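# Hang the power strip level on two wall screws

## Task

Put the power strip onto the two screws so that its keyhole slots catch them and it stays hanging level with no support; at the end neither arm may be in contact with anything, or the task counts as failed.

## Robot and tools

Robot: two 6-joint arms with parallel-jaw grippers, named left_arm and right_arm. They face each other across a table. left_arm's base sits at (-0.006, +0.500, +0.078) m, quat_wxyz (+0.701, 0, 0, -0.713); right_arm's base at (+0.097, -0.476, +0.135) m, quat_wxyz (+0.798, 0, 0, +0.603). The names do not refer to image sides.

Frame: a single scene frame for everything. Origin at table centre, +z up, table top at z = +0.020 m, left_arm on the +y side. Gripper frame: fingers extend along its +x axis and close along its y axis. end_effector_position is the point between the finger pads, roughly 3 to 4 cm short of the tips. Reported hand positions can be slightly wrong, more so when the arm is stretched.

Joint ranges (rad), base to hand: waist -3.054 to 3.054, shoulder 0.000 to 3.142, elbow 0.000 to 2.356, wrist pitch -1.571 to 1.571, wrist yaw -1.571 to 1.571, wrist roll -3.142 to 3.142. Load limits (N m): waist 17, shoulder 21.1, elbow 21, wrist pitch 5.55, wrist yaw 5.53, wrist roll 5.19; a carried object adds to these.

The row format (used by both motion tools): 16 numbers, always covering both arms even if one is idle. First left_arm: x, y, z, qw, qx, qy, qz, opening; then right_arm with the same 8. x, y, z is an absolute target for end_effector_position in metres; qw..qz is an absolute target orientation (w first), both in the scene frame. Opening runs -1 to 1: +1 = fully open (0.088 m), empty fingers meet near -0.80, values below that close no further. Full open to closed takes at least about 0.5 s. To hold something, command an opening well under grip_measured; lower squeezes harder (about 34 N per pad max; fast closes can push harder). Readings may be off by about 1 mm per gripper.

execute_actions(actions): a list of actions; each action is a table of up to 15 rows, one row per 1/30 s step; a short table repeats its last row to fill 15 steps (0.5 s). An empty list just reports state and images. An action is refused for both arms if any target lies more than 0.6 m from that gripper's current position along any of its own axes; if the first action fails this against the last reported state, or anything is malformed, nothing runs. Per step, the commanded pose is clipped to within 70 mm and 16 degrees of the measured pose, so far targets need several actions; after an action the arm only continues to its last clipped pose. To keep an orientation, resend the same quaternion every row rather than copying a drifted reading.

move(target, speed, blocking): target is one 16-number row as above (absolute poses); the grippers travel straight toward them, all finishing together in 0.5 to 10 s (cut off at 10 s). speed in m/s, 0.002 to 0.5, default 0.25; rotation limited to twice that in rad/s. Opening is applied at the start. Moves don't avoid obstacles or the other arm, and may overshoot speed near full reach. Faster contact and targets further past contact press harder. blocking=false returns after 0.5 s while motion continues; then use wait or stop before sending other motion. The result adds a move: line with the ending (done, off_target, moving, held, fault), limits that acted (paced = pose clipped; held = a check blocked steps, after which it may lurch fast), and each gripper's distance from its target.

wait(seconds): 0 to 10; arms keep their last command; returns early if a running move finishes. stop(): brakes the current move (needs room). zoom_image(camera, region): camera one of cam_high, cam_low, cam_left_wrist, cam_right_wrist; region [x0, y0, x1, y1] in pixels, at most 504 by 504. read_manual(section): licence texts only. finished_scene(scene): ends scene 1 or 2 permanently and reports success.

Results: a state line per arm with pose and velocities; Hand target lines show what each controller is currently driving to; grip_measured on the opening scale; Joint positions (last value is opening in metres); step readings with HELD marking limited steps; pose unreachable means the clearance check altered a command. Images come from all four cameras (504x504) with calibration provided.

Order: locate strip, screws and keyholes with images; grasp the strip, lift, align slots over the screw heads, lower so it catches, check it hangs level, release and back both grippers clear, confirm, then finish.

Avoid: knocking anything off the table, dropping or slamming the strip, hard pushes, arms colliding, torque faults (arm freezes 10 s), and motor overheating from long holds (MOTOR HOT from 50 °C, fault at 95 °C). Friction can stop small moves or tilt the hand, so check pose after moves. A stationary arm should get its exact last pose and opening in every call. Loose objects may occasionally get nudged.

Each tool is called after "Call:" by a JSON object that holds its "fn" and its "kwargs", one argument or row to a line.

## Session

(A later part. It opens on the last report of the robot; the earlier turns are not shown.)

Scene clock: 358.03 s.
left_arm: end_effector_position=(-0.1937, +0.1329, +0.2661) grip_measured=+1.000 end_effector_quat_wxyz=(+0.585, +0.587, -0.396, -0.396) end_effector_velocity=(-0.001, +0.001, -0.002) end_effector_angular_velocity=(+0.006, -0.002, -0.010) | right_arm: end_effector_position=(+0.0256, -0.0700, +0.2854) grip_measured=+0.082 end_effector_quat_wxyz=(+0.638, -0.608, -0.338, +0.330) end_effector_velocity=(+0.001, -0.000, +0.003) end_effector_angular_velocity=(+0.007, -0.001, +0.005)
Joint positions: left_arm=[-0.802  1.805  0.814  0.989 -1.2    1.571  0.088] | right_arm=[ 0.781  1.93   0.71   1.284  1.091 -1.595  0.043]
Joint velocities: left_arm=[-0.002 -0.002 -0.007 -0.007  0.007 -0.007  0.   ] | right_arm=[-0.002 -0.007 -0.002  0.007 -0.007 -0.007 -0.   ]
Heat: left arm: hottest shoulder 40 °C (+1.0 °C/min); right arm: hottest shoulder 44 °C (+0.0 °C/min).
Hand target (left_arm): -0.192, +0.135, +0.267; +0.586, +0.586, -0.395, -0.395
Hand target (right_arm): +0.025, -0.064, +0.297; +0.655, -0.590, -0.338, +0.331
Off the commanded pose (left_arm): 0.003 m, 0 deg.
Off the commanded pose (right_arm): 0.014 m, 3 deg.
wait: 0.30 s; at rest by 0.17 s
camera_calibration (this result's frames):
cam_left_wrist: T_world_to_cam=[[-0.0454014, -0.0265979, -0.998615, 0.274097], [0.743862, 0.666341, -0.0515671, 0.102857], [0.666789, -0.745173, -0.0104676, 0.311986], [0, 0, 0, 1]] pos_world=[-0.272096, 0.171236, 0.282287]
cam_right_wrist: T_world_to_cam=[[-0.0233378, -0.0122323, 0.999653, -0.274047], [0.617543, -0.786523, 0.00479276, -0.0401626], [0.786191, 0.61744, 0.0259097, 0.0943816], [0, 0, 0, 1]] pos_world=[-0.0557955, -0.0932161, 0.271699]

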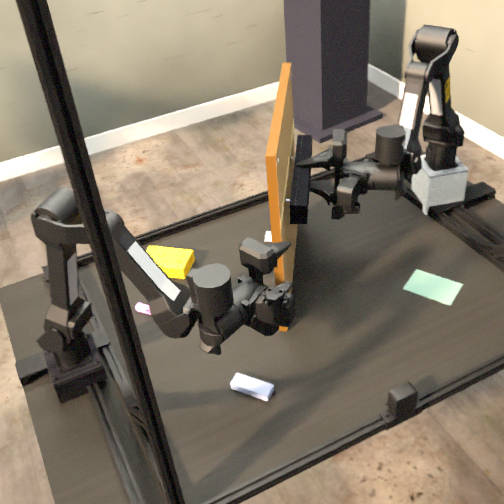

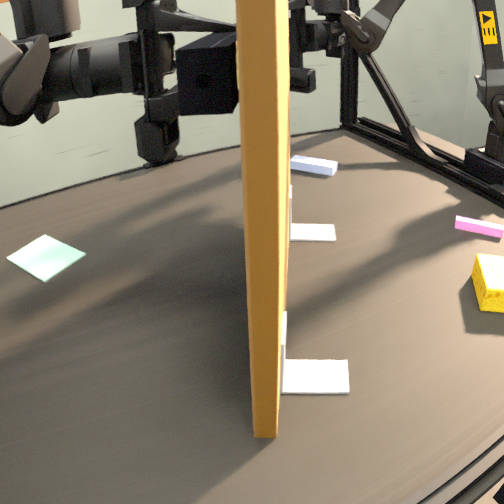

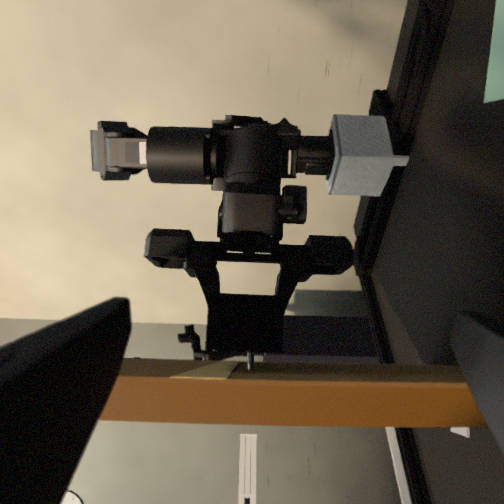

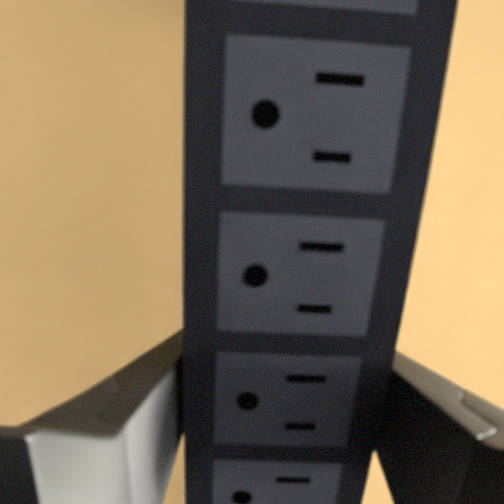

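Call:
{"fn": "execute_actions", "kwargs": {
  "actions": [
    [[-0.1925,0.135,0.267,0.586,0.586,-0.395,-0.395,1,0.0249,-0.0638,0.2971,0.6555,-0.5902,-0.3377,0.3319,-0.45],[-0.1925,0.135,0.267,0.586,0.586,-0.395,-0.395,1,0.0247,-0.0641,0.2969,0.6555,-0.5902,-0.3377,0.3319,-0.45],[-0.1925,0.135,0.267,0.586,0.586,-0.395,-0.395,1,0.0247,-0.0641,0.2967,0.6555,-0.5902,-0.3377,0.3319,-0.45],[-0.1925,0.135,0.267,0.586,0.586,-0.395,-0.395,1,0.0247,-0.0641,0.2965,0.6555,-0.5902,-0.3377,0.3319,-0.45],[-0.1925,0.135,0.267,0.586,0.586,-0.395,-0.395,1,0.0247,-0.0641,0.2963,0.6555,-0.5902,-0.3377,0.3319,-0.45],[-0.1925,0.135,0.267,0.586,0.586,-0.395,-0.395,1,0.0247,-0.0641,0.2961,0.6555,-0.5902,-0.3377,0.3319,-0.45],[-0.1925,0.135,0.267,0.586,0.586,-0.395,-0.395,1,0.0247,-0.0641,0.2959,0.6555,-0.5902,-0.3377,0.3319,-0.45],[-0.1925,0.135,0.267,0.586,0.586,-0.395,-0.395,1,0.0247,-0.0641,0.2957,0.6555,-0.5902,-0.3377,0.3319,-0.45],[-0.1925,0.135,0.267,0.586,0.586,-0.395,-0.395,1,0.0247,-0.0641,0.2955,0.6555,-0.5902,-0.3377,0.3319,-0.45],[-0.1925,0.135,0.267,0.586,0.586,-0.395,-0.395,1,0.0247,-0.0641,0.2953,0.6555,-0.5902,-0.3377,0.3319,-0.45],[-0.1925,0.135,0.267,0.586,0.586,-0.395,-0.395,1,0.0247,-0.0641,0.2951,0.6555,-0.5902,-0.3377,0.3319,-0.45],[-0.1925,0.135,0.267,0.586,0.586,-0.395,-0.395,1,0.0247,-0.0641,0.2948,0.6555,-0.5902,-0.3377,0.3319,-0.45]]
  ]
}}

Call:
{"fn": "zoom_image", "kwargs": {
  "camera": "cam_left_wrist",
  "region": [190,290,310,400]
}}

Call:
{"fn": "zoom_image", "kwargs": {
  "camera": "cam_high",
  "region": [260,120,370,240]
}}

Scene clock: 368.70 s.
left_arm: end_effector_position=(-0.1938, +0.1330, +0.2664) grip_measured=+1.000 end_effector_quat_wxyz=(+0.585, +0.586, -0.396, -0.396) end_effector_velocity=(+0.005, +0.000, -0.006) end_effector_angular_velocity=(+0.020, -0.010, +0.015) | right_arm: end_effector_position=(+0.0262, -0.0684, +0.2836) grip_measured=+0.082 end_effector_quat_wxyz=(+0.638, -0.608, -0.338, +0.331) end_effector_velocity=(+0.000, +0.000, +0.003) end_effector_angular_velocity=(+0.015, +0.004, +0.005)
Joint positions: left_arm=[-0.802  1.805  0.814  0.989 -1.2    1.571  0.088] | right_arm=[ 0.777  1.939  0.713  1.29   1.085 -1.594  0.043]
Joint velocities: left_arm=[ 0.007 -0.002 -0.007 -0.037 -0.007 -0.022  0.   ] | right_arm=[-0.002 -0.002 -0.002  0.022 -0.007 -0.007 -0.   ]
Heat: left arm: hottest shoulder 40 °C (+1.0 °C/min); right arm: hottest shoulder 44 °C (+0.0 °C/min).
Hand target (left_arm): -0.193, +0.135, +0.267; +0.586, +0.586, -0.395, -0.395
Hand target (right_arm): +0.025, -0.064, +0.295; +0.655, -0.589, -0.338, +0.332
Off the commanded pose (left_arm): 0.002 m, 0 deg.
Off the commanded pose (right_arm): 0.012 m, 3 deg.
Step readings (end_effector_position):
0: left_arm (-0.1938, +0.1330, +0.2662) | right_arm (+0.0255, -0.0700, +0.2853)
1: left_arm (-0.1938, +0.1330, +0.2662) | right_arm (+0.0255, -0.0700, +0.2853)
2: left_arm (-0.1938, +0.1330, +0.2662) | right_arm (+0.0255, -0.0700, +0.2853)
4: left_arm (-0.1938, +0.1330, +0.2662) | right_arm (+0.0255, -0.0700, +0.2853)
8: left_arm (-0.1938, +0.1330, +0.2662) | right_arm (+0.0253, -0.0696, +0.2850)
15: end_effector_position above
camera_calibration (this result's frames):
cam_left_wrist: T_world_to_cam=[[-0.0459677, -0.0271012, -0.998575, 0.274323], [0.744087, 0.66603, -0.0523288, 0.103152], [0.666499, -0.745433, -0.0104502, 0.312111], [0, 0, 0, 1]] pos_world=[-0.272166, 0.17139, 0.282591]
cam_right_wrist: T_world_to_cam=[[-0.0233933, -0.0122095, 0.999652, -0.272278], [0.61875, -0.785573, 0.00488483, -0.0392913], [0.78524, 0.618648, 0.0259318, 0.0930047], [0, 0, 0, 1]] pos_world=[-0.055089, -0.0917278, 0.269964]

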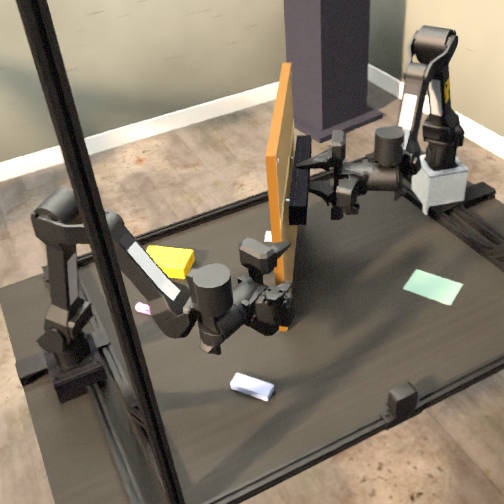

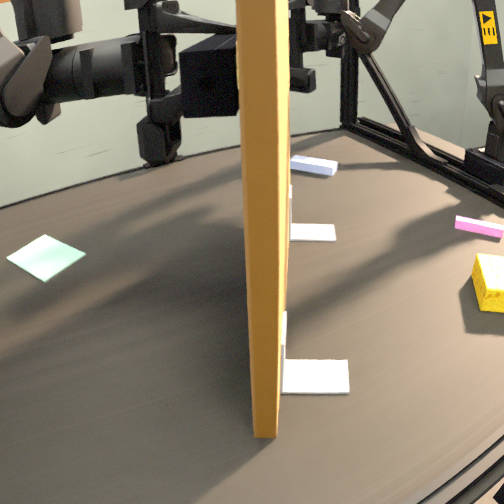

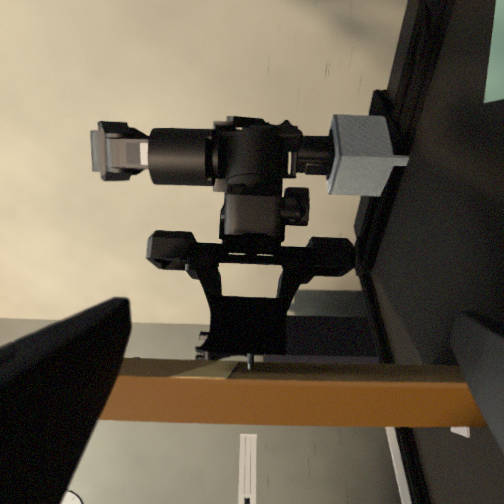

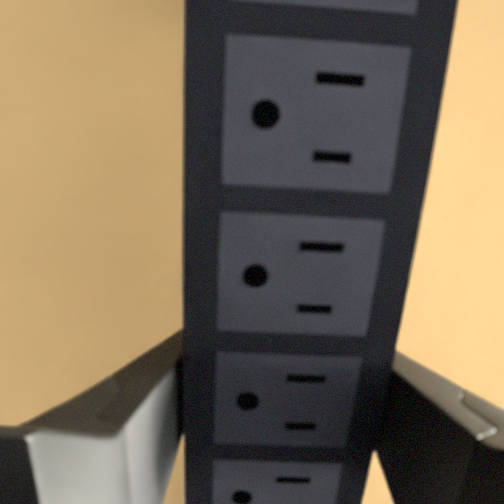

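Region (190, 290, 310, 400) of cam_left_wrist's 504x504 image, scaled by 4.200, with more detail than that image has; it fills the top 462 rows of this view, and the rest is white.

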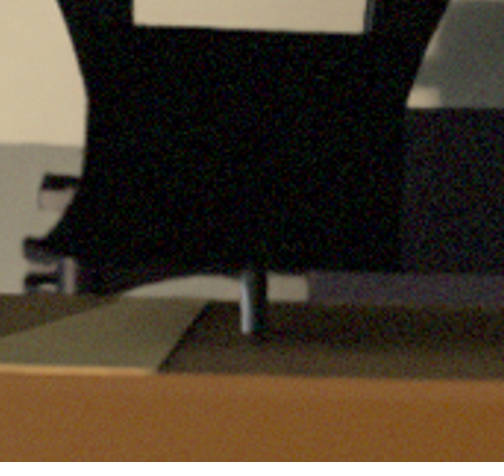

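Region (260, 120, 370, 240) of cam_high's 504x504 image, scaled by 4.200, with more detail than that image has; it fills the left 462 columns of this view, and the rest is white.

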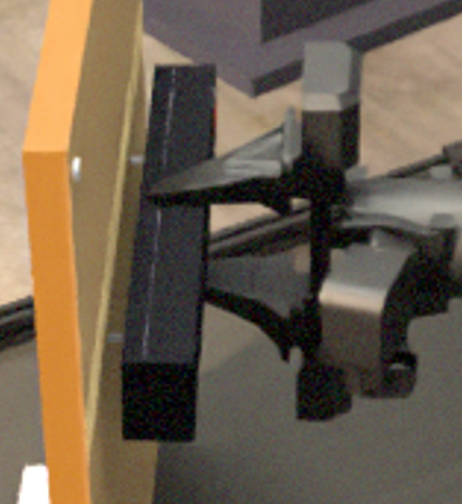

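Both heads have entered the keyholes. Advancing the strip further onto the screws.

Call:
{"fn": "execute_actions", "kwargs": {
  "actions": [
    [[-0.1925,0.135,0.267,0.586,0.586,-0.395,-0.395,1,0.0251,-0.0635,0.2949,0.6555,-0.5902,-0.3377,0.3319,-0.45],[-0.1925,0.135,0.267,0.586,0.586,-0.395,-0.395,1,0.0255,-0.0629,0.2950,0.6555,-0.5902,-0.3377,0.3319,-0.45],[-0.1925,0.135,0.267,0.586,0.586,-0.395,-0.395,1,0.0259,-0.0623,0.2951,0.6555,-0.5902,-0.3377,0.3319,-0.45],[-0.1925,0.135,0.267,0.586,0.586,-0.395,-0.395,1,0.0263,-0.0617,0.2952,0.6555,-0.5902,-0.3377,0.3319,-0.45],[-0.1925,0.135,0.267,0.586,0.586,-0.395,-0.395,1,0.0267,-0.0611,0.2953,0.6555,-0.5902,-0.3377,0.3319,-0.45],[-0.1925,0.135,0.267,0.586,0.586,-0.395,-0.395,1,0.0271,-0.0605,0.2953,0.6555,-0.5902,-0.3377,0.3319,-0.45],[-0.1925,0.135,0.267,0.586,0.586,-0.395,-0.395,1,0.0275,-0.0599,0.2953,0.6555,-0.5902,-0.3377,0.3319,-0.45],[-0.1925,0.135,0.267,0.586,0.586,-0.395,-0.395,1,0.0279,-0.0593,0.2953,0.6555,-0.5902,-0.3377,0.3319,-0.45],[-0.1925,0.135,0.267,0.586,0.586,-0.395,-0.395,1,0.0283,-0.0587,0.2953,0.6555,-0.5902,-0.3377,0.3319,-0.45],[-0.1925,0.135,0.267,0.586,0.586,-0.395,-0.395,1,0.0287,-0.0581,0.2953,0.6555,-0.5902,-0.3377,0.3319,-0.45],[-0.1925,0.135,0.267,0.586,0.586,-0.395,-0.395,1,0.0291,-0.0575,0.2953,0.6555,-0.5902,-0.3377,0.3319,-0.45]]
  ]
}}

Call:
{"fn": "zoom_image", "kwargs": {
  "camera": "cam_left_wrist",
  "region": [190,290,310,400]
}}

Call:
{"fn": "zoom_image", "kwargs": {
  "camera": "cam_high",
  "region": [260,120,370,240]
}}

Scene clock: 374.80 s.
left_arm: end_effector_position=(-0.1937, +0.1330, +0.2664) grip_measured=+1.000 end_effector_quat_wxyz=(+0.585, +0.586, -0.396, -0.396) end_effector_velocity=(+0.001, +0.001, -0.001) end_effector_angular_velocity=(+0.002, +0.001, +0.005) | right_arm: end_effector_position=(+0.0300, -0.0626, +0.2841) grip_measured=+0.082 end_effector_quat_wxyz=(+0.639, -0.607, -0.338, +0.331) end_effector_velocity=(+0.003, +0.005, +0.001) end_effector_angular_velocity=(-0.002, +0.001, +0.005)
Joint positions: left_arm=[-0.802  1.804  0.814  0.989 -1.2    1.571  0.088] | right_arm=[ 0.758  1.946  0.728  1.282  1.067 -1.591  0.043]
Joint velocities: left_arm=[-0.002 -0.002 -0.002 -0.007 -0.007 -0.007  0.   ] | right_arm=[-0.017 -0.002  0.012 -0.022 -0.022  0.007 -0.   ]
Heat: left arm: hottest shoulder 40 °C (+1.0 °C/min); right arm: hottest wrist pitch 45 °C (+0.0 °C/min).
Hand target (left_arm): -0.192, +0.135, +0.267; +0.586, +0.586, -0.395, -0.395
Hand target (right_arm): +0.029, -0.058, +0.295; +0.655, -0.590, -0.338, +0.332
Off the commanded pose (left_arm): 0.002 m, 0 deg.
Off the commanded pose (right_arm): 0.012 m, 3 deg.
Step readings (end_effector_position):
0: left_arm (-0.1937, +0.1330, +0.2662) | right_arm (+0.0263, -0.0683, +0.2836)
1: left_arm (-0.1937, +0.1330, +0.2662) | right_arm (+0.0263, -0.0683, +0.2836)
2: left_arm (-0.1937, +0.1330, +0.2662) | right_arm (+0.0263, -0.0682, +0.2837)
4: left_arm (-0.1937, +0.1330, +0.2662) | right_arm (+0.0268, -0.0677, +0.2838)
8: left_arm (-0.1937, +0.1330, +0.2662) | right_arm (+0.0280, -0.0657, +0.2840)
15: end_effector_position above
camera_calibration (this result's frames):
cam_left_wrist: T_world_to_cam=[[-0.0459677, -0.0271012, -0.998575, 0.274351], [0.744087, 0.66603, -0.0523288, 0.103055], [0.666499, -0.745433, -0.0104502, 0.312114], [0, 0, 0, 1]] pos_world=[-0.272094, 0.171457, 0.282615]
cam_right_wrist: T_world_to_cam=[[-0.0223777, -0.0138876, 0.999653, -0.272729], [0.618488, -0.785789, 0.0029286, -0.03653], [0.785475, 0.618339, 0.0261734, 0.0863358], [0, 0, 0, 1]] pos_world=[-0.0513243, -0.0858772, 0.270482]

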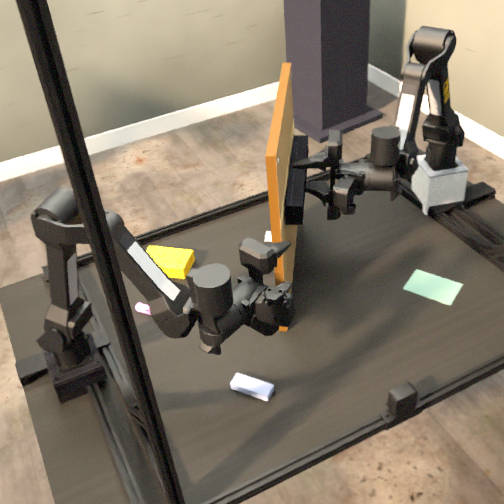

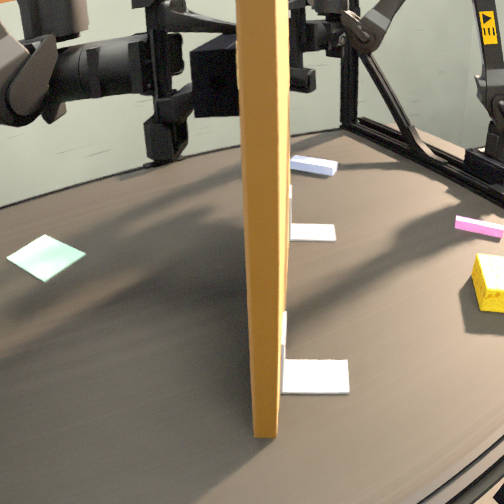

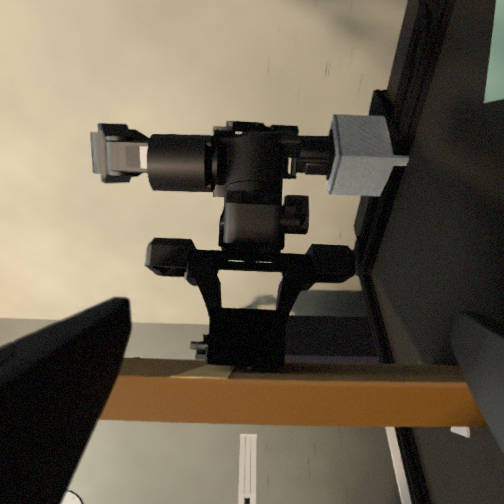

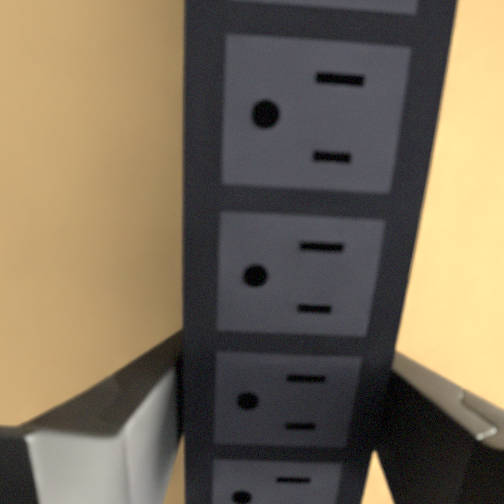

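Region (190, 290, 310, 400) of cam_left_wrist's 504x504 image, scaled by 4.200, with more detail than that image has; it fills the top 462 rows of this view, and the rest is white.

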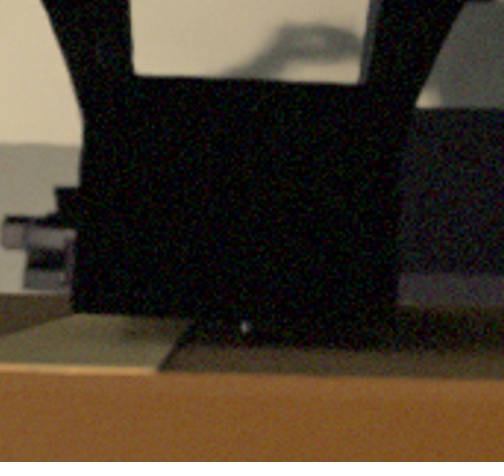

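Region (260, 120, 370, 240) of cam_high's 504x504 image, scaled by 4.200, with more detail than that image has; it fills the left 462 columns of this view, and the rest is white.

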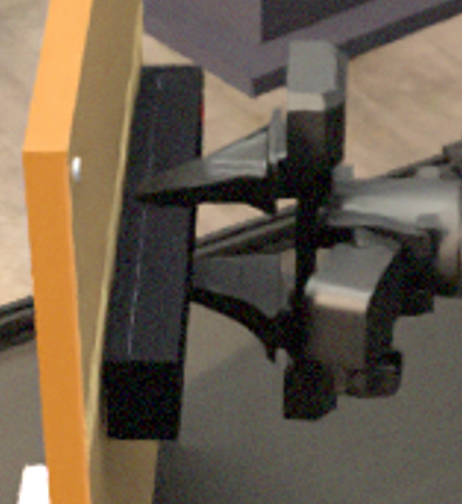

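Now sliding the strip down the slots.

Call:
{"fn": "execute_actions", "kwargs": {
  "actions": [
    [[-0.1925,0.135,0.267,0.586,0.586,-0.395,-0.395,1,0.0291,-0.0575,0.2945,0.6555,-0.5902,-0.3377,0.3319,-0.45],[-0.1925,0.135,0.267,0.586,0.586,-0.395,-0.395,1,0.0291,-0.0575,0.2937,0.6555,-0.5902,-0.3377,0.3319,-0.45],[-0.1925,0.135,0.267,0.586,0.586,-0.395,-0.395,1,0.0291,-0.0575,0.2929,0.6555,-0.5902,-0.3377,0.3319,-0.45],[-0.1925,0.135,0.267,0.586,0.586,-0.395,-0.395,1,0.0291,-0.0575,0.2921,0.6555,-0.5902,-0.3377,0.3319,-0.45],[-0.1925,0.135,0.267,0.586,0.586,-0.395,-0.395,1,0.0291,-0.0575,0.2913,0.6555,-0.5902,-0.3377,0.3319,-0.45],[-0.1925,0.135,0.267,0.586,0.586,-0.395,-0.395,1,0.0291,-0.0575,0.2905,0.6555,-0.5902,-0.3377,0.3319,-0.45],[-0.1925,0.135,0.267,0.586,0.586,-0.395,-0.395,1,0.0291,-0.0575,0.2897,0.6555,-0.5902,-0.3377,0.3319,-0.45],[-0.1925,0.135,0.267,0.586,0.586,-0.395,-0.395,1,0.0291,-0.0575,0.2889,0.6555,-0.5902,-0.3377,0.3319,-0.45],[-0.1925,0.135,0.267,0.586,0.586,-0.395,-0.395,1,0.0291,-0.0575,0.2881,0.6555,-0.5902,-0.3377,0.3319,-0.45],[-0.1925,0.135,0.267,0.586,0.586,-0.395,-0.395,1,0.0291,-0.0575,0.2873,0.6555,-0.5902,-0.3377,0.3319,-0.45],[-0.1925,0.135,0.267,0.586,0.586,-0.395,-0.395,1,0.0291,-0.0575,0.2865,0.6555,-0.5902,-0.3377,0.3319,-0.45],[-0.1925,0.135,0.267,0.586,0.586,-0.395,-0.395,1,0.0291,-0.0575,0.2857,0.6555,-0.5902,-0.3377,0.3319,-0.45],[-0.1925,0.135,0.267,0.586,0.586,-0.395,-0.395,1,0.0291,-0.0575,0.2849,0.6555,-0.5902,-0.3377,0.3319,-0.45],[-0.1925,0.135,0.267,0.586,0.586,-0.395,-0.395,1,0.0291,-0.0575,0.2841,0.6555,-0.5902,-0.3377,0.3319,-0.45],[-0.1925,0.135,0.267,0.586,0.586,-0.395,-0.395,1,0.0291,-0.0575,0.2833,0.6555,-0.5902,-0.3377,0.3319,-0.45]]
  ]
}}

Call:
{"fn": "zoom_image", "kwargs": {
  "camera": "cam_high",
  "region": [260,120,370,240]
}}

Scene clock: 384.33 s.
left_arm: end_effector_position=(-0.1936, +0.1331, +0.2663) grip_measured=+1.000 end_effector_quat_wxyz=(+0.585, +0.586, -0.396, -0.396) end_effector_velocity=(+0.002, +0.002, -0.000) end_effector_angular_velocity=(+0.002, +0.001, +0.005) | right_arm: end_effector_position=(+0.0306, -0.0618, +0.2824) grip_measured=+0.082 end_effector_quat_wxyz=(+0.642, -0.604, -0.340, +0.327) end_effector_velocity=(+0.002, +0.001, -0.008) end_effector_angular_velocity=(+0.012, -0.014, -0.002)
Joint positions: left_arm=[-0.802  1.804  0.813  0.989 -1.2    1.571  0.088] | right_arm=[ 0.756  1.966  0.729  1.321  1.067 -1.605  0.043]
Joint velocities: left_arm=[-0.002 -0.007 -0.007 -0.007 -0.007 -0.007  0.   ] | right_arm=[-0.007  0.051 -0.007  0.095 -0.007 -0.037 -0.   ]
Heat: left arm: hottest shoulder 40 °C (+1.0 °C/min); right arm: hottest wrist pitch 45 °C (+0.0 °C/min).
Hand target (left_arm): -0.192, +0.135, +0.267; +0.586, +0.587, -0.395, -0.395
Hand target (right_arm): +0.029, -0.058, +0.283; +0.654, -0.590, -0.337, +0.332
Off the commanded pose (left_arm): 0.002 m, 0 deg.
Off the commanded pose (right_arm): 0.005 m, 2 deg.
Step readings (end_effector_position):
0: left_arm (-0.1936, +0.1331, +0.2663) | right_arm (+0.0303, -0.0621, +0.2841)
1: left_arm (-0.1936, +0.1331, +0.2663) | right_arm (+0.0305, -0.0621, +0.2841)
2: left_arm (-0.1936, +0.1331, +0.2663) | right_arm (+0.0304, -0.0620, +0.2840)
4: left_arm (-0.1936, +0.1331, +0.2663) | right_arm (+0.0304, -0.0620, +0.2838)
8: left_arm (-0.1936, +0.1331, +0.2663) | right_arm (+0.0305, -0.0619, +0.2836)
15: end_effector_position above
camera_calibration (this result's frames):
cam_left_wrist: T_world_to_cam=[[-0.0456789, -0.0268588, -0.998595, 0.27427], [0.743848, 0.666327, -0.0519479, 0.102742], [0.666786, -0.745176, -0.0104583, 0.312118], [0, 0, 0, 1]] pos_world=[-0.272012, 0.171489, 0.282486]
cam_right_wrist: T_world_to_cam=[[-0.0245121, -0.0241417, 0.999408, -0.271431], [0.616306, -0.787497, -0.00390689, -0.0343107], [0.787125, 0.615846, 0.0341819, 0.0829284], [0, 0, 0, 1]] pos_world=[-0.0507824, -0.0846435, 0.268302]

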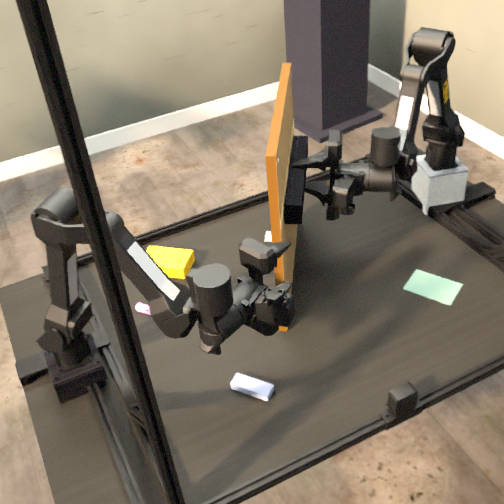

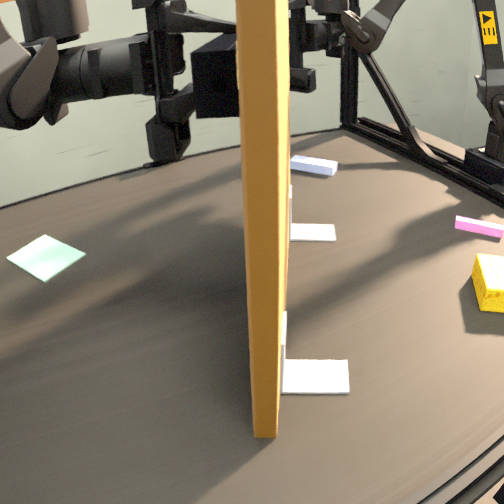

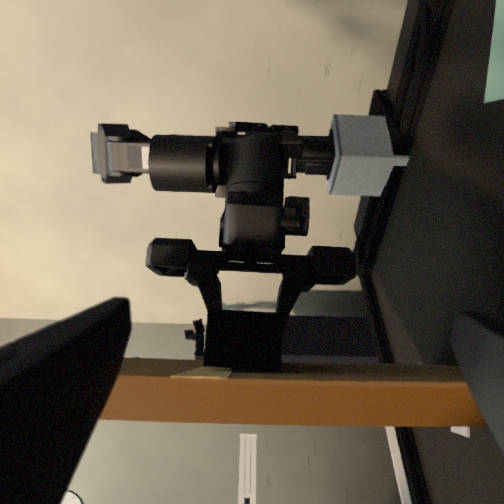

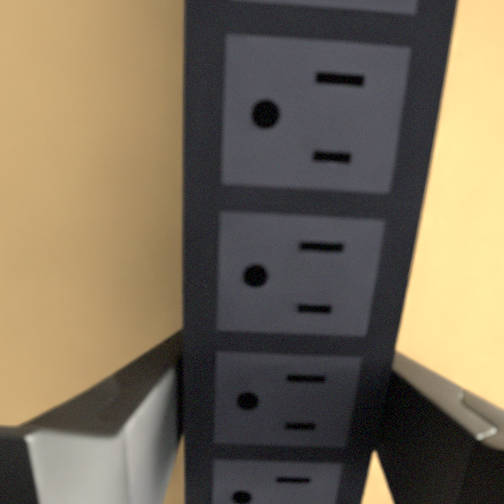

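Region (260, 120, 370, 240) of cam_high's 504x504 image, scaled by 4.200, with more detail than that image has; it fills the left 462 columns of this view, and the rest is white.

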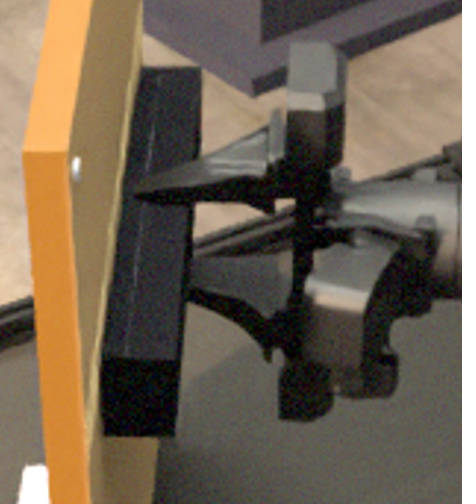

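Call:
{"fn": "execute_actions", "kwargs": {
  "actions": [
    [[-0.1925,0.135,0.267,0.586,0.586,-0.395,-0.395,1,0.0291,-0.0575,0.2850,0.6555,-0.5902,-0.3377,0.3319,-0.45],[-0.1925,0.135,0.267,0.586,0.586,-0.395,-0.395,1,0.0293,-0.0572,0.2865,0.6555,-0.5902,-0.3377,0.3319,-0.45],[-0.1925,0.135,0.267,0.586,0.586,-0.395,-0.395,1,0.0295,-0.0569,0.2880,0.6555,-0.5902,-0.3377,0.3319,-0.45],[-0.1925,0.135,0.267,0.586,0.586,-0.395,-0.395,1,0.0298,-0.0564,0.2895,0.6555,-0.5902,-0.3377,0.3319,-0.45],[-0.1925,0.135,0.267,0.586,0.586,-0.395,-0.395,1,0.0301,-0.0559,0.2910,0.6555,-0.5902,-0.3377,0.3319,-0.45],[-0.1925,0.135,0.267,0.586,0.586,-0.395,-0.395,1,0.0304,-0.0554,0.2910,0.6555,-0.5902,-0.3377,0.3319,-0.45],[-0.1925,0.135,0.267,0.586,0.586,-0.395,-0.395,1,0.0307,-0.0549,0.2910,0.6555,-0.5902,-0.3377,0.3319,-0.45],[-0.1925,0.135,0.267,0.586,0.586,-0.395,-0.395,1,0.0310,-0.0544,0.2910,0.6555,-0.5902,-0.3377,0.3319,-0.45],[-0.1925,0.135,0.267,0.586,0.586,-0.395,-0.395,1,0.0313,-0.0539,0.2910,0.6555,-0.5902,-0.3377,0.3319,-0.45]]
  ]
}}

Call:
{"fn": "zoom_image", "kwargs": {
  "camera": "cam_left_wrist",
  "region": [190,290,310,400]
}}

Call:
{"fn": "zoom_image", "kwargs": {
  "camera": "cam_high",
  "region": [260,120,370,240]
}}

Scene clock: 390.00 s.
left_arm: end_effector_position=(-0.1936, +0.1331, +0.2664) grip_measured=+1.000 end_effector_quat_wxyz=(+0.585, +0.586, -0.396, -0.396) end_effector_velocity=(+0.001, +0.001, +0.001) end_effector_angular_velocity=(-0.008, +0.012, +0.005) | right_arm: end_effector_position=(+0.0309, -0.0606, +0.2821) grip_measured=+0.083 end_effector_quat_wxyz=(+0.643, -0.605, -0.337, +0.327) end_effector_velocity=(+0.001, +0.003, +0.001) end_effector_angular_velocity=(-0.022, -0.026, +0.024)
Joint positions: left_arm=[-0.802  1.804  0.813  0.989 -1.2    1.571  0.088] | right_arm=[ 0.754  1.966  0.736  1.306  1.07  -1.597  0.043]
Joint velocities: left_arm=[-0.002 -0.002 -0.002  0.007 -0.007 -0.007  0.   ] | right_arm=[-0.012 -0.012 -0.002 -0.022 -0.037 -0.022 -0.   ]
Heat: left arm: hottest shoulder 40 °C (+1.0 °C/min); right arm: hottest wrist pitch 45 °C (+0.0 °C/min).
Hand target (left_arm): -0.193, +0.135, +0.267; +0.586, +0.586, -0.395, -0.395
Hand target (right_arm): +0.031, -0.054, +0.291; +0.655, -0.590, -0.338, +0.331
Off the commanded pose (left_arm): 0.002 m, 0 deg.
Off the commanded pose (right_arm): 0.011 m, 2 deg.
Step readings (end_effector_position):
0: left_arm (-0.1936, +0.1331, +0.2664) | right_arm (+0.0306, -0.0617, +0.2820)
1: left_arm (-0.1936, +0.1331, +0.2664) | right_arm (+0.0306, -0.0617, +0.2820)
2: left_arm (-0.1936, +0.1331, +0.2664) | right_arm (+0.0306, -0.0616, +0.2821)
4: left_arm (-0.1936, +0.1331, +0.2664) | right_arm (+0.0307, -0.0615, +0.2819)
8: left_arm (-0.1936, +0.1331, +0.2664) | right_arm (+0.0308, -0.0610, +0.2821)
15: end_effector_position above
camera_calibration (this result's frames):
cam_left_wrist: T_world_to_cam=[[-0.0459571, -0.0271191, -0.998575, 0.274387], [0.743833, 0.666313, -0.0523288, 0.102818], [0.666783, -0.745178, -0.0104497, 0.312118], [0, 0, 0, 1]] pos_world=[-0.271984, 0.171516, 0.282638]
cam_right_wrist: T_world_to_cam=[[-0.0212609, -0.0216218, 0.99954, -0.271175], [0.612932, -0.790125, -0.00405426, -0.0336391], [0.78985, 0.612564, 0.0300515, 0.0828446], [0, 0, 0, 1]] pos_world=[-0.0505817, -0.08319, 0.268424]

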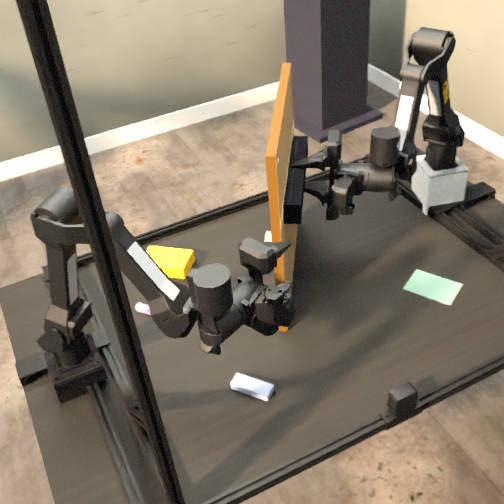

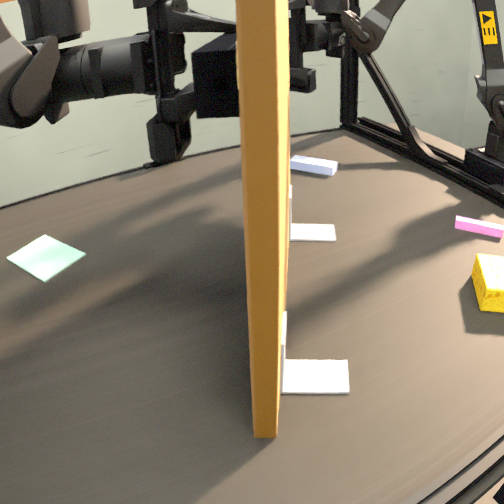

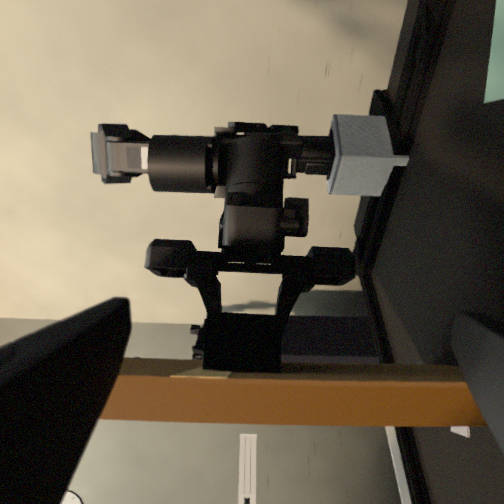

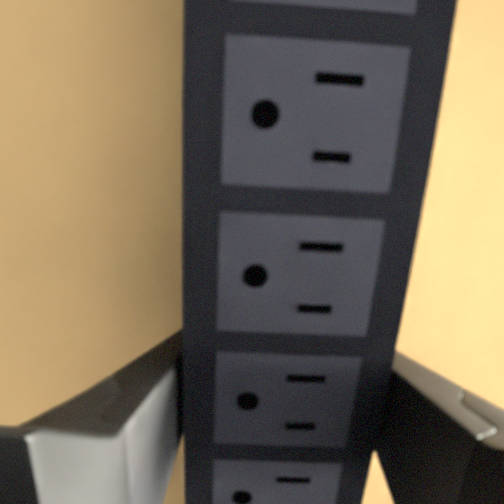

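Region (190, 290, 310, 400) of cam_left_wrist's 504x504 image, scaled by 4.200, with more detail than that image has; it fills the top 462 rows of this view, and the rest is white.

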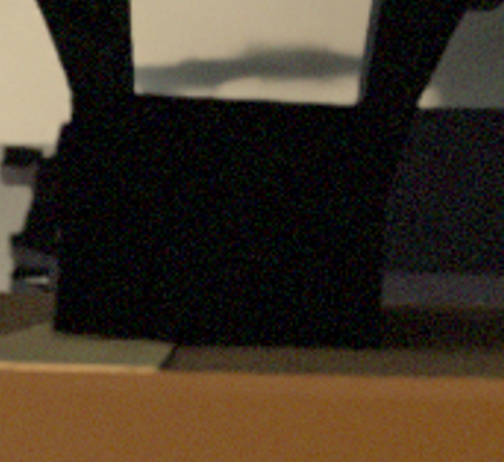

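Region (260, 120, 370, 240) of cam_high's 504x504 image, scaled by 4.200, with more detail than that image has; it fills the left 462 columns of this view, and the rest is white.

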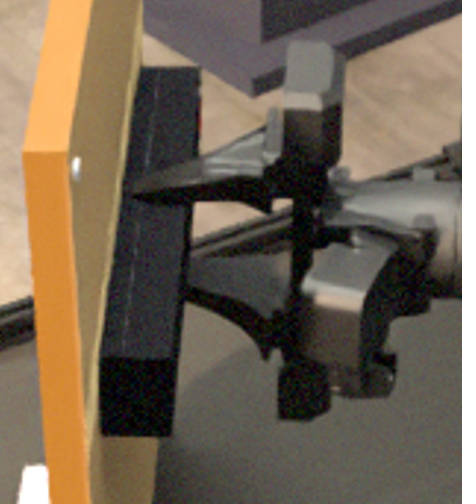

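Call:
{"fn": "execute_actions", "kwargs": {
  "actions": [
    [[-0.1925,0.135,0.267,0.586,0.586,-0.395,-0.395,1,0.0313,-0.0539,0.2913,0.6540,-0.5911,-0.3383,0.3326,-0.45],[-0.1925,0.135,0.267,0.586,0.586,-0.395,-0.395,1,0.0313,-0.0539,0.2916,0.6525,-0.5921,-0.3390,0.3332,-0.45],[-0.1925,0.135,0.267,0.586,0.586,-0.395,-0.395,1,0.0313,-0.0539,0.2919,0.6510,-0.5930,-0.3396,0.3339,-0.45],[-0.1925,0.135,0.267,0.586,0.586,-0.395,-0.395,1,0.0313,-0.0539,0.2922,0.6495,-0.5940,-0.3403,0.3346,-0.45],[-0.1925,0.135,0.267,0.586,0.586,-0.395,-0.395,1,0.0313,-0.0539,0.2925,0.6480,-0.5949,-0.3409,0.3352,-0.45],[-0.1925,0.135,0.267,0.586,0.586,-0.395,-0.395,1,0.0313,-0.0539,0.2925,0.6465,-0.5959,-0.3415,0.3359,-0.45],[-0.1925,0.135,0.267,0.586,0.586,-0.395,-0.395,1,0.0313,-0.0539,0.2925,0.6450,-0.5968,-0.3422,0.3366,-0.45],[-0.1925,0.135,0.267,0.586,0.586,-0.395,-0.395,1,0.0313,-0.0539,0.2925,0.6434,-0.5978,-0.3428,0.3372,-0.45]]
  ]
}}

Call:
{"fn": "zoom_image", "kwargs": {
  "camera": "cam_left_wrist",
  "region": [190,290,310,400]
}}

Call:
{"fn": "zoom_image", "kwargs": {
  "camera": "cam_high",
  "region": [260,120,370,240]
}}

Scene clock: 397.90 s.
left_arm: end_effector_position=(-0.1935, +0.1332, +0.2665) grip_measured=+1.000 end_effector_quat_wxyz=(+0.585, +0.586, -0.396, -0.396) end_effector_velocity=(+0.004, +0.001, +0.001) end_effector_angular_velocity=(-0.007, +0.019, +0.024) | right_arm: end_effector_position=(+0.0310, -0.0592, +0.2814) grip_measured=+0.083 end_effector_quat_wxyz=(+0.636, -0.610, -0.336, +0.333) end_effector_velocity=(+0.000, +0.000, -0.001) end_effector_angular_velocity=(-0.020, -0.006, +0.005)
Joint positions: left_arm=[-0.802  1.803  0.813  0.99  -1.2    1.571  0.088] | right_arm=[ 0.75   1.952  0.738  1.258  1.058 -1.579  0.043]
Joint velocities: left_arm=[ 0.002 -0.002  0.002 -0.007 -0.022 -0.022  0.   ] | right_arm=[-0.002 -0.012 -0.002 -0.037 -0.007  0.007 -0.   ]
Heat: left arm: hottest shoulder 40 °C (+1.0 °C/min); right arm: hottest wrist pitch 45 °C (+0.0 °C/min).
Hand target (left_arm): -0.192, +0.135, +0.267; +0.586, +0.586, -0.395, -0.395
Hand target (right_arm): +0.031, -0.054, +0.293; +0.643, -0.597, -0.343, +0.336
Off the commanded pose (left_arm): 0.002 m, 0 deg.
Off the commanded pose (right_arm): 0.012 m, 2 deg.
Step readings (end_effector_position):
0: left_arm (-0.1935, +0.1332, +0.2665) | right_arm (+0.0307, -0.0594, +0.2817)
1: left_arm (-0.1935, +0.1332, +0.2665) | right_arm (+0.0307, -0.0594, +0.2817)
2: left_arm (-0.1935, +0.1332, +0.2665) | right_arm (+0.0307, -0.0594, +0.2815)
4: left_arm (-0.1935, +0.1332, +0.2665) | right_arm (+0.0308, -0.0594, +0.2811)
8: left_arm (-0.1935, +0.1332, +0.2665) | right_arm (+0.0310, -0.0592, +0.2811)
15: end_effector_position above
camera_calibration (this result's frames):
cam_left_wrist: T_world_to_cam=[[-0.0462352, -0.0273794, -0.998555, 0.274437], [0.743819, 0.6663, -0.0527096, 0.102824], [0.66678, -0.745181, -0.0104411, 0.312118], [0, 0, 0, 1]] pos_world=[-0.271908, 0.171587, 0.28272]
cam_right_wrist: T_world_to_cam=[[-0.0215384, -0.00358509, 0.999762, -0.269425], [0.619333, -0.785058, 0.0105274, -0.036529], [0.784833, 0.619412, 0.0191292, 0.0855892], [0, 0, 0, 1]] pos_world=[-0.0503526, -0.0826582, 0.268108]

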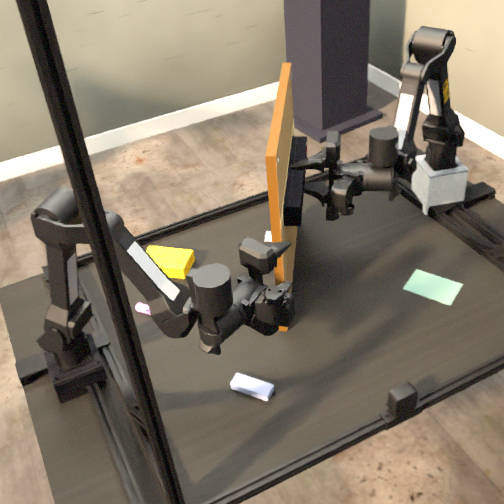

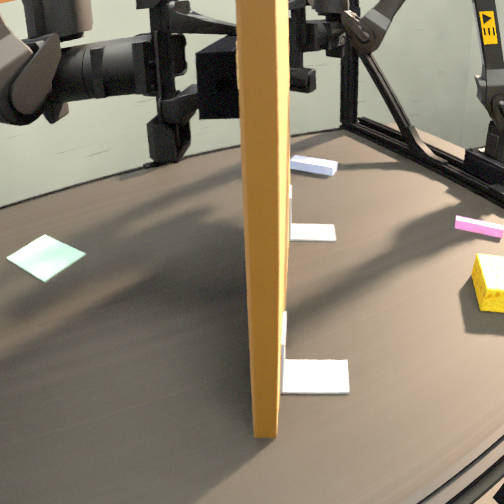

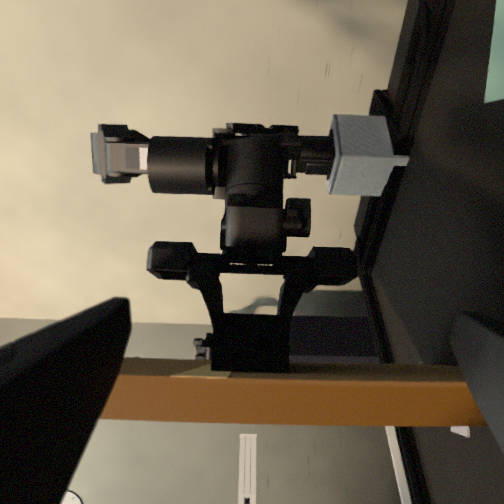

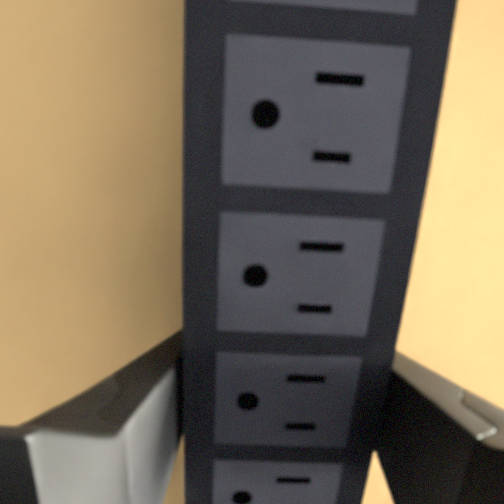

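Region (190, 290, 310, 400) of cam_left_wrist's 504x504 image, scaled by 4.200, with more detail than that image has; it fills the top 462 rows of this view, and the rest is white.

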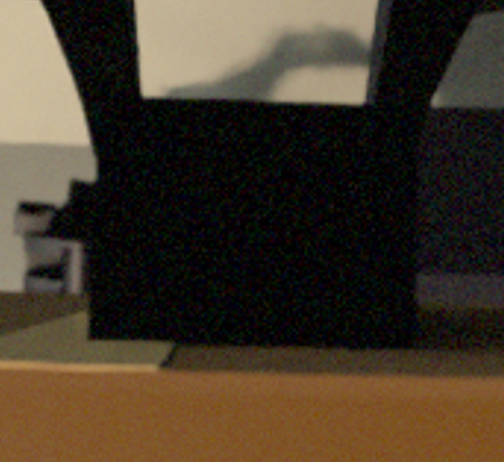

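Region (260, 120, 370, 240) of cam_high's 504x504 image, scaled by 4.200, with more detail than that image has; it fills the left 462 columns of this view, and the rest is white.

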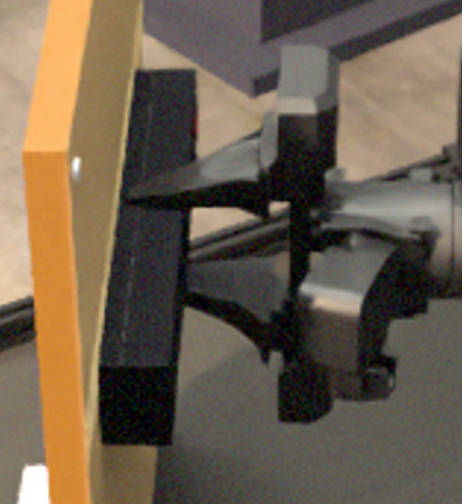

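Call:
{"fn": "execute_actions", "kwargs": {
  "actions": [
    [[-0.1925,0.135,0.267,0.586,0.586,-0.395,-0.395,1,0.0314,-0.0545,0.2913,0.6438,-0.5982,-0.3419,0.3364,-0.45],[-0.1925,0.135,0.267,0.586,0.586,-0.395,-0.395,1,0.0315,-0.0550,0.2901,0.6442,-0.5987,-0.3410,0.3356,-0.45],[-0.1925,0.135,0.267,0.586,0.586,-0.395,-0.395,1,0.0316,-0.0556,0.2889,0.6447,-0.5991,-0.3402,0.3348,-0.45],[-0.1925,0.135,0.267,0.586,0.586,-0.395,-0.395,1,0.0316,-0.0556,0.2877,0.6447,-0.5991,-0.3402,0.3348,-0.45],[-0.1925,0.135,0.267,0.586,0.586,-0.395,-0.395,1,0.0316,-0.0556,0.2865,0.6447,-0.5991,-0.3402,0.3348,-0.45],[-0.1925,0.135,0.267,0.586,0.586,-0.395,-0.395,1,0.0316,-0.0556,0.2853,0.6447,-0.5991,-0.3402,0.3348,-0.45],[-0.1925,0.135,0.267,0.586,0.586,-0.395,-0.395,1,0.0316,-0.0556,0.2841,0.6447,-0.5991,-0.3402,0.3348,-0.45],[-0.1925,0.135,0.267,0.586,0.586,-0.395,-0.395,1,0.0316,-0.0556,0.2829,0.6447,-0.5991,-0.3402,0.3348,-0.45],[-0.1925,0.135,0.267,0.586,0.586,-0.395,-0.395,1,0.0316,-0.0556,0.2817,0.6447,-0.5991,-0.3402,0.3348,-0.45],[-0.1925,0.135,0.267,0.586,0.586,-0.395,-0.395,1,0.0316,-0.0556,0.2805,0.6447,-0.5991,-0.3402,0.3348,-0.45],[-0.1925,0.135,0.267,0.586,0.586,-0.395,-0.395,1,0.0316,-0.0556,0.2793,0.6447,-0.5991,-0.3402,0.3348,-0.45],[-0.1925,0.135,0.267,0.586,0.586,-0.395,-0.395,1,0.0316,-0.0556,0.2781,0.6447,-0.5991,-0.3402,0.3348,-0.45]]
  ]
}}

Call:
{"fn": "zoom_image", "kwargs": {
  "camera": "cam_left_wrist",
  "region": [190,290,310,400]
}}

Call:
{"fn": "zoom_image", "kwargs": {
  "camera": "cam_high",
  "region": [260,120,370,240]
}}

Scene clock: 403.93 s.
left_arm: end_effector_position=(-0.1936, +0.1333, +0.2666) grip_measured=+1.000 end_effector_quat_wxyz=(+0.586, +0.586, -0.396, -0.396) end_effector_velocity=(+0.001, +0.002, -0.002) end_effector_angular_velocity=(+0.000, +0.011, +0.005) | right_arm: end_effector_position=(+0.0308, -0.0594, +0.2803) grip_measured=+0.082 end_effector_quat_wxyz=(+0.637, -0.608, -0.340, +0.329) end_effector_velocity=(+0.000, +0.000, -0.005) end_effector_angular_velocity=(+0.012, -0.006, +0.004)
Joint positions: left_arm=[-0.803  1.803  0.813  0.99  -1.2    1.571  0.088] | right_arm=[ 0.751  1.969  0.735  1.3    1.057 -1.601  0.043]
Joint velocities: left_arm=[-0.002 -0.002 -0.007 -0.007 -0.007 -0.022  0.   ] | right_arm=[-0.002  0.032 -0.007  0.066 -0.007 -0.022 -0.   ]
Heat: left arm: hottest shoulder 40 °C (+1.0 °C/min); right arm: hottest shoulder 44 °C (-1.0 °C/min).
Hand target (left_arm): -0.193, +0.135, +0.267; +0.586, +0.586, -0.395, -0.395
Hand target (right_arm): +0.032, -0.056, +0.278; +0.644, -0.599, -0.340, +0.334
Off the commanded pose (left_arm): 0.002 m, 0 deg.
Off the commanded pose (right_arm): 0.004 m, 2 deg.
Step readings (end_effector_position):
0: left_arm (-0.1936, +0.1333, +0.2666) | right_arm (+0.0310, -0.0591, +0.2817)
1: left_arm (-0.1936, +0.1333, +0.2666) | right_arm (+0.0310, -0.0591, +0.2817)
2: left_arm (-0.1936, +0.1333, +0.2666) | right_arm (+0.0310, -0.0591, +0.2817)
4: left_arm (-0.1936, +0.1333, +0.2666) | right_arm (+0.0310, -0.0591, +0.2820)
8: left_arm (-0.1936, +0.1333, +0.2666) | right_arm (+0.0310, -0.0592, +0.2816)
15: end_effector_position above
camera_calibration (this result's frames):
cam_left_wrist: T_world_to_cam=[[-0.0465238, -0.027622, -0.998535, 0.274546], [0.744058, 0.666002, -0.0530905, 0.103043], [0.666493, -0.745438, -0.0104326, 0.312243], [0, 0, 0, 1]] pos_world=[-0.272005, 0.171715, 0.282872]
cam_right_wrist: T_world_to_cam=[[-0.0289316, -0.0121972, 0.999507, -0.268519], [0.619706, -0.784789, 0.00836105, -0.0359722], [0.7843, 0.619643, 0.0302639, 0.082746], [0, 0, 0, 1]] pos_world=[-0.0503742, -0.0827787, 0.266183]

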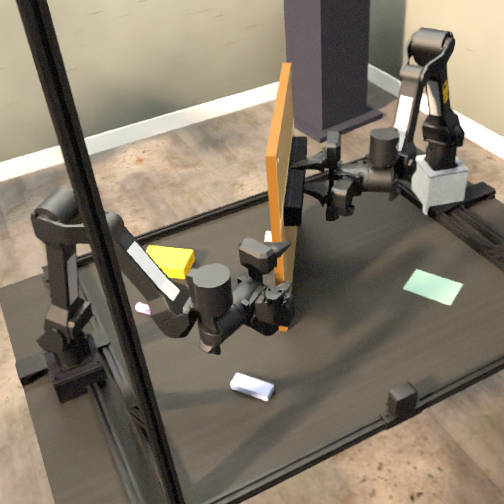

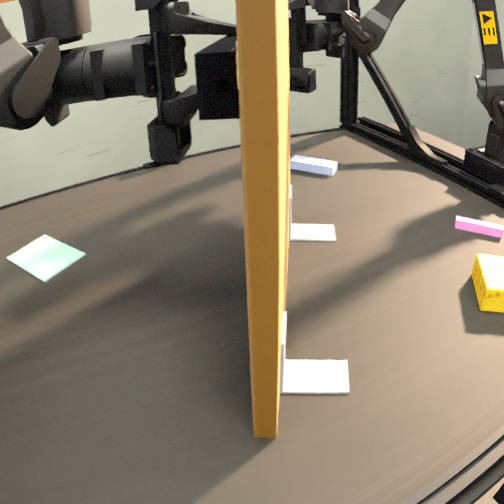

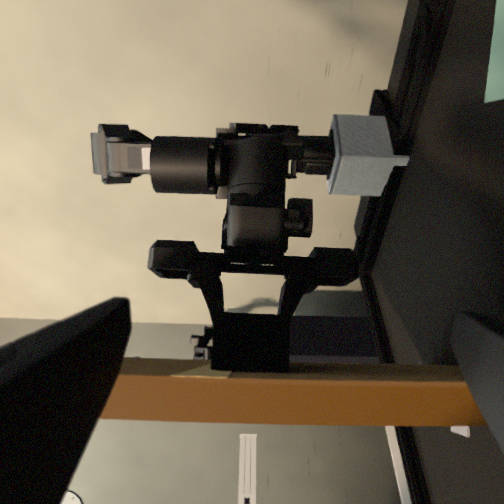

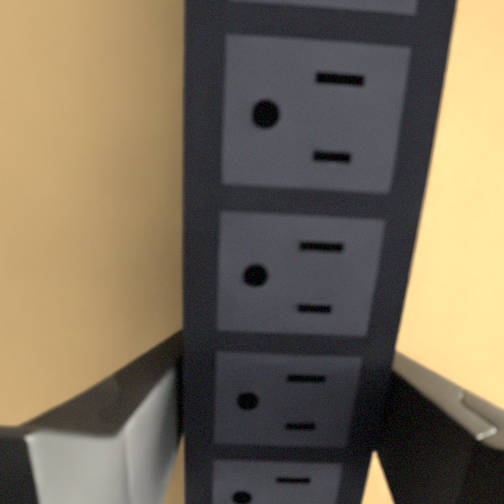

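Region (190, 290, 310, 400) of cam_left_wrist's 504x504 image, scaled by 4.200, with more detail than that image has; it fills the top 462 rows of this view, and the rest is white.

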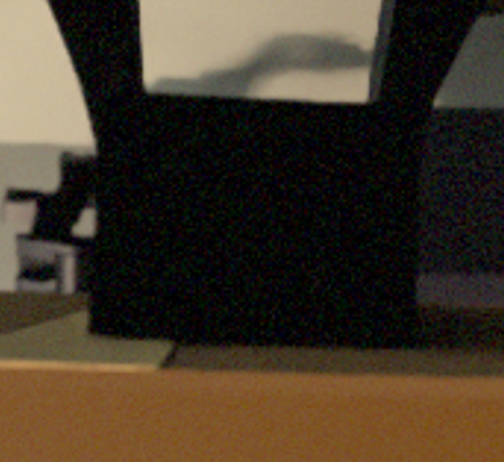

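Region (260, 120, 370, 240) of cam_high's 504x504 image, scaled by 4.200, with more detail than that image has; it fills the left 462 columns of this view, and the rest is white.

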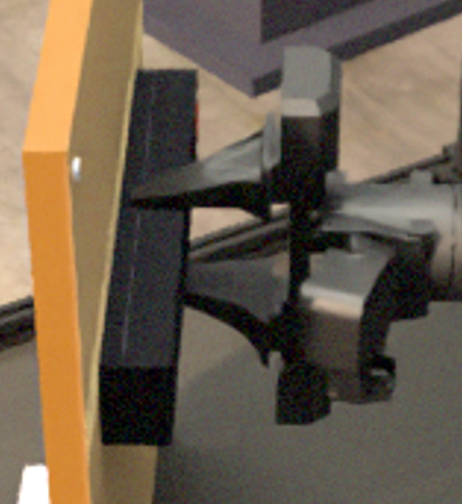

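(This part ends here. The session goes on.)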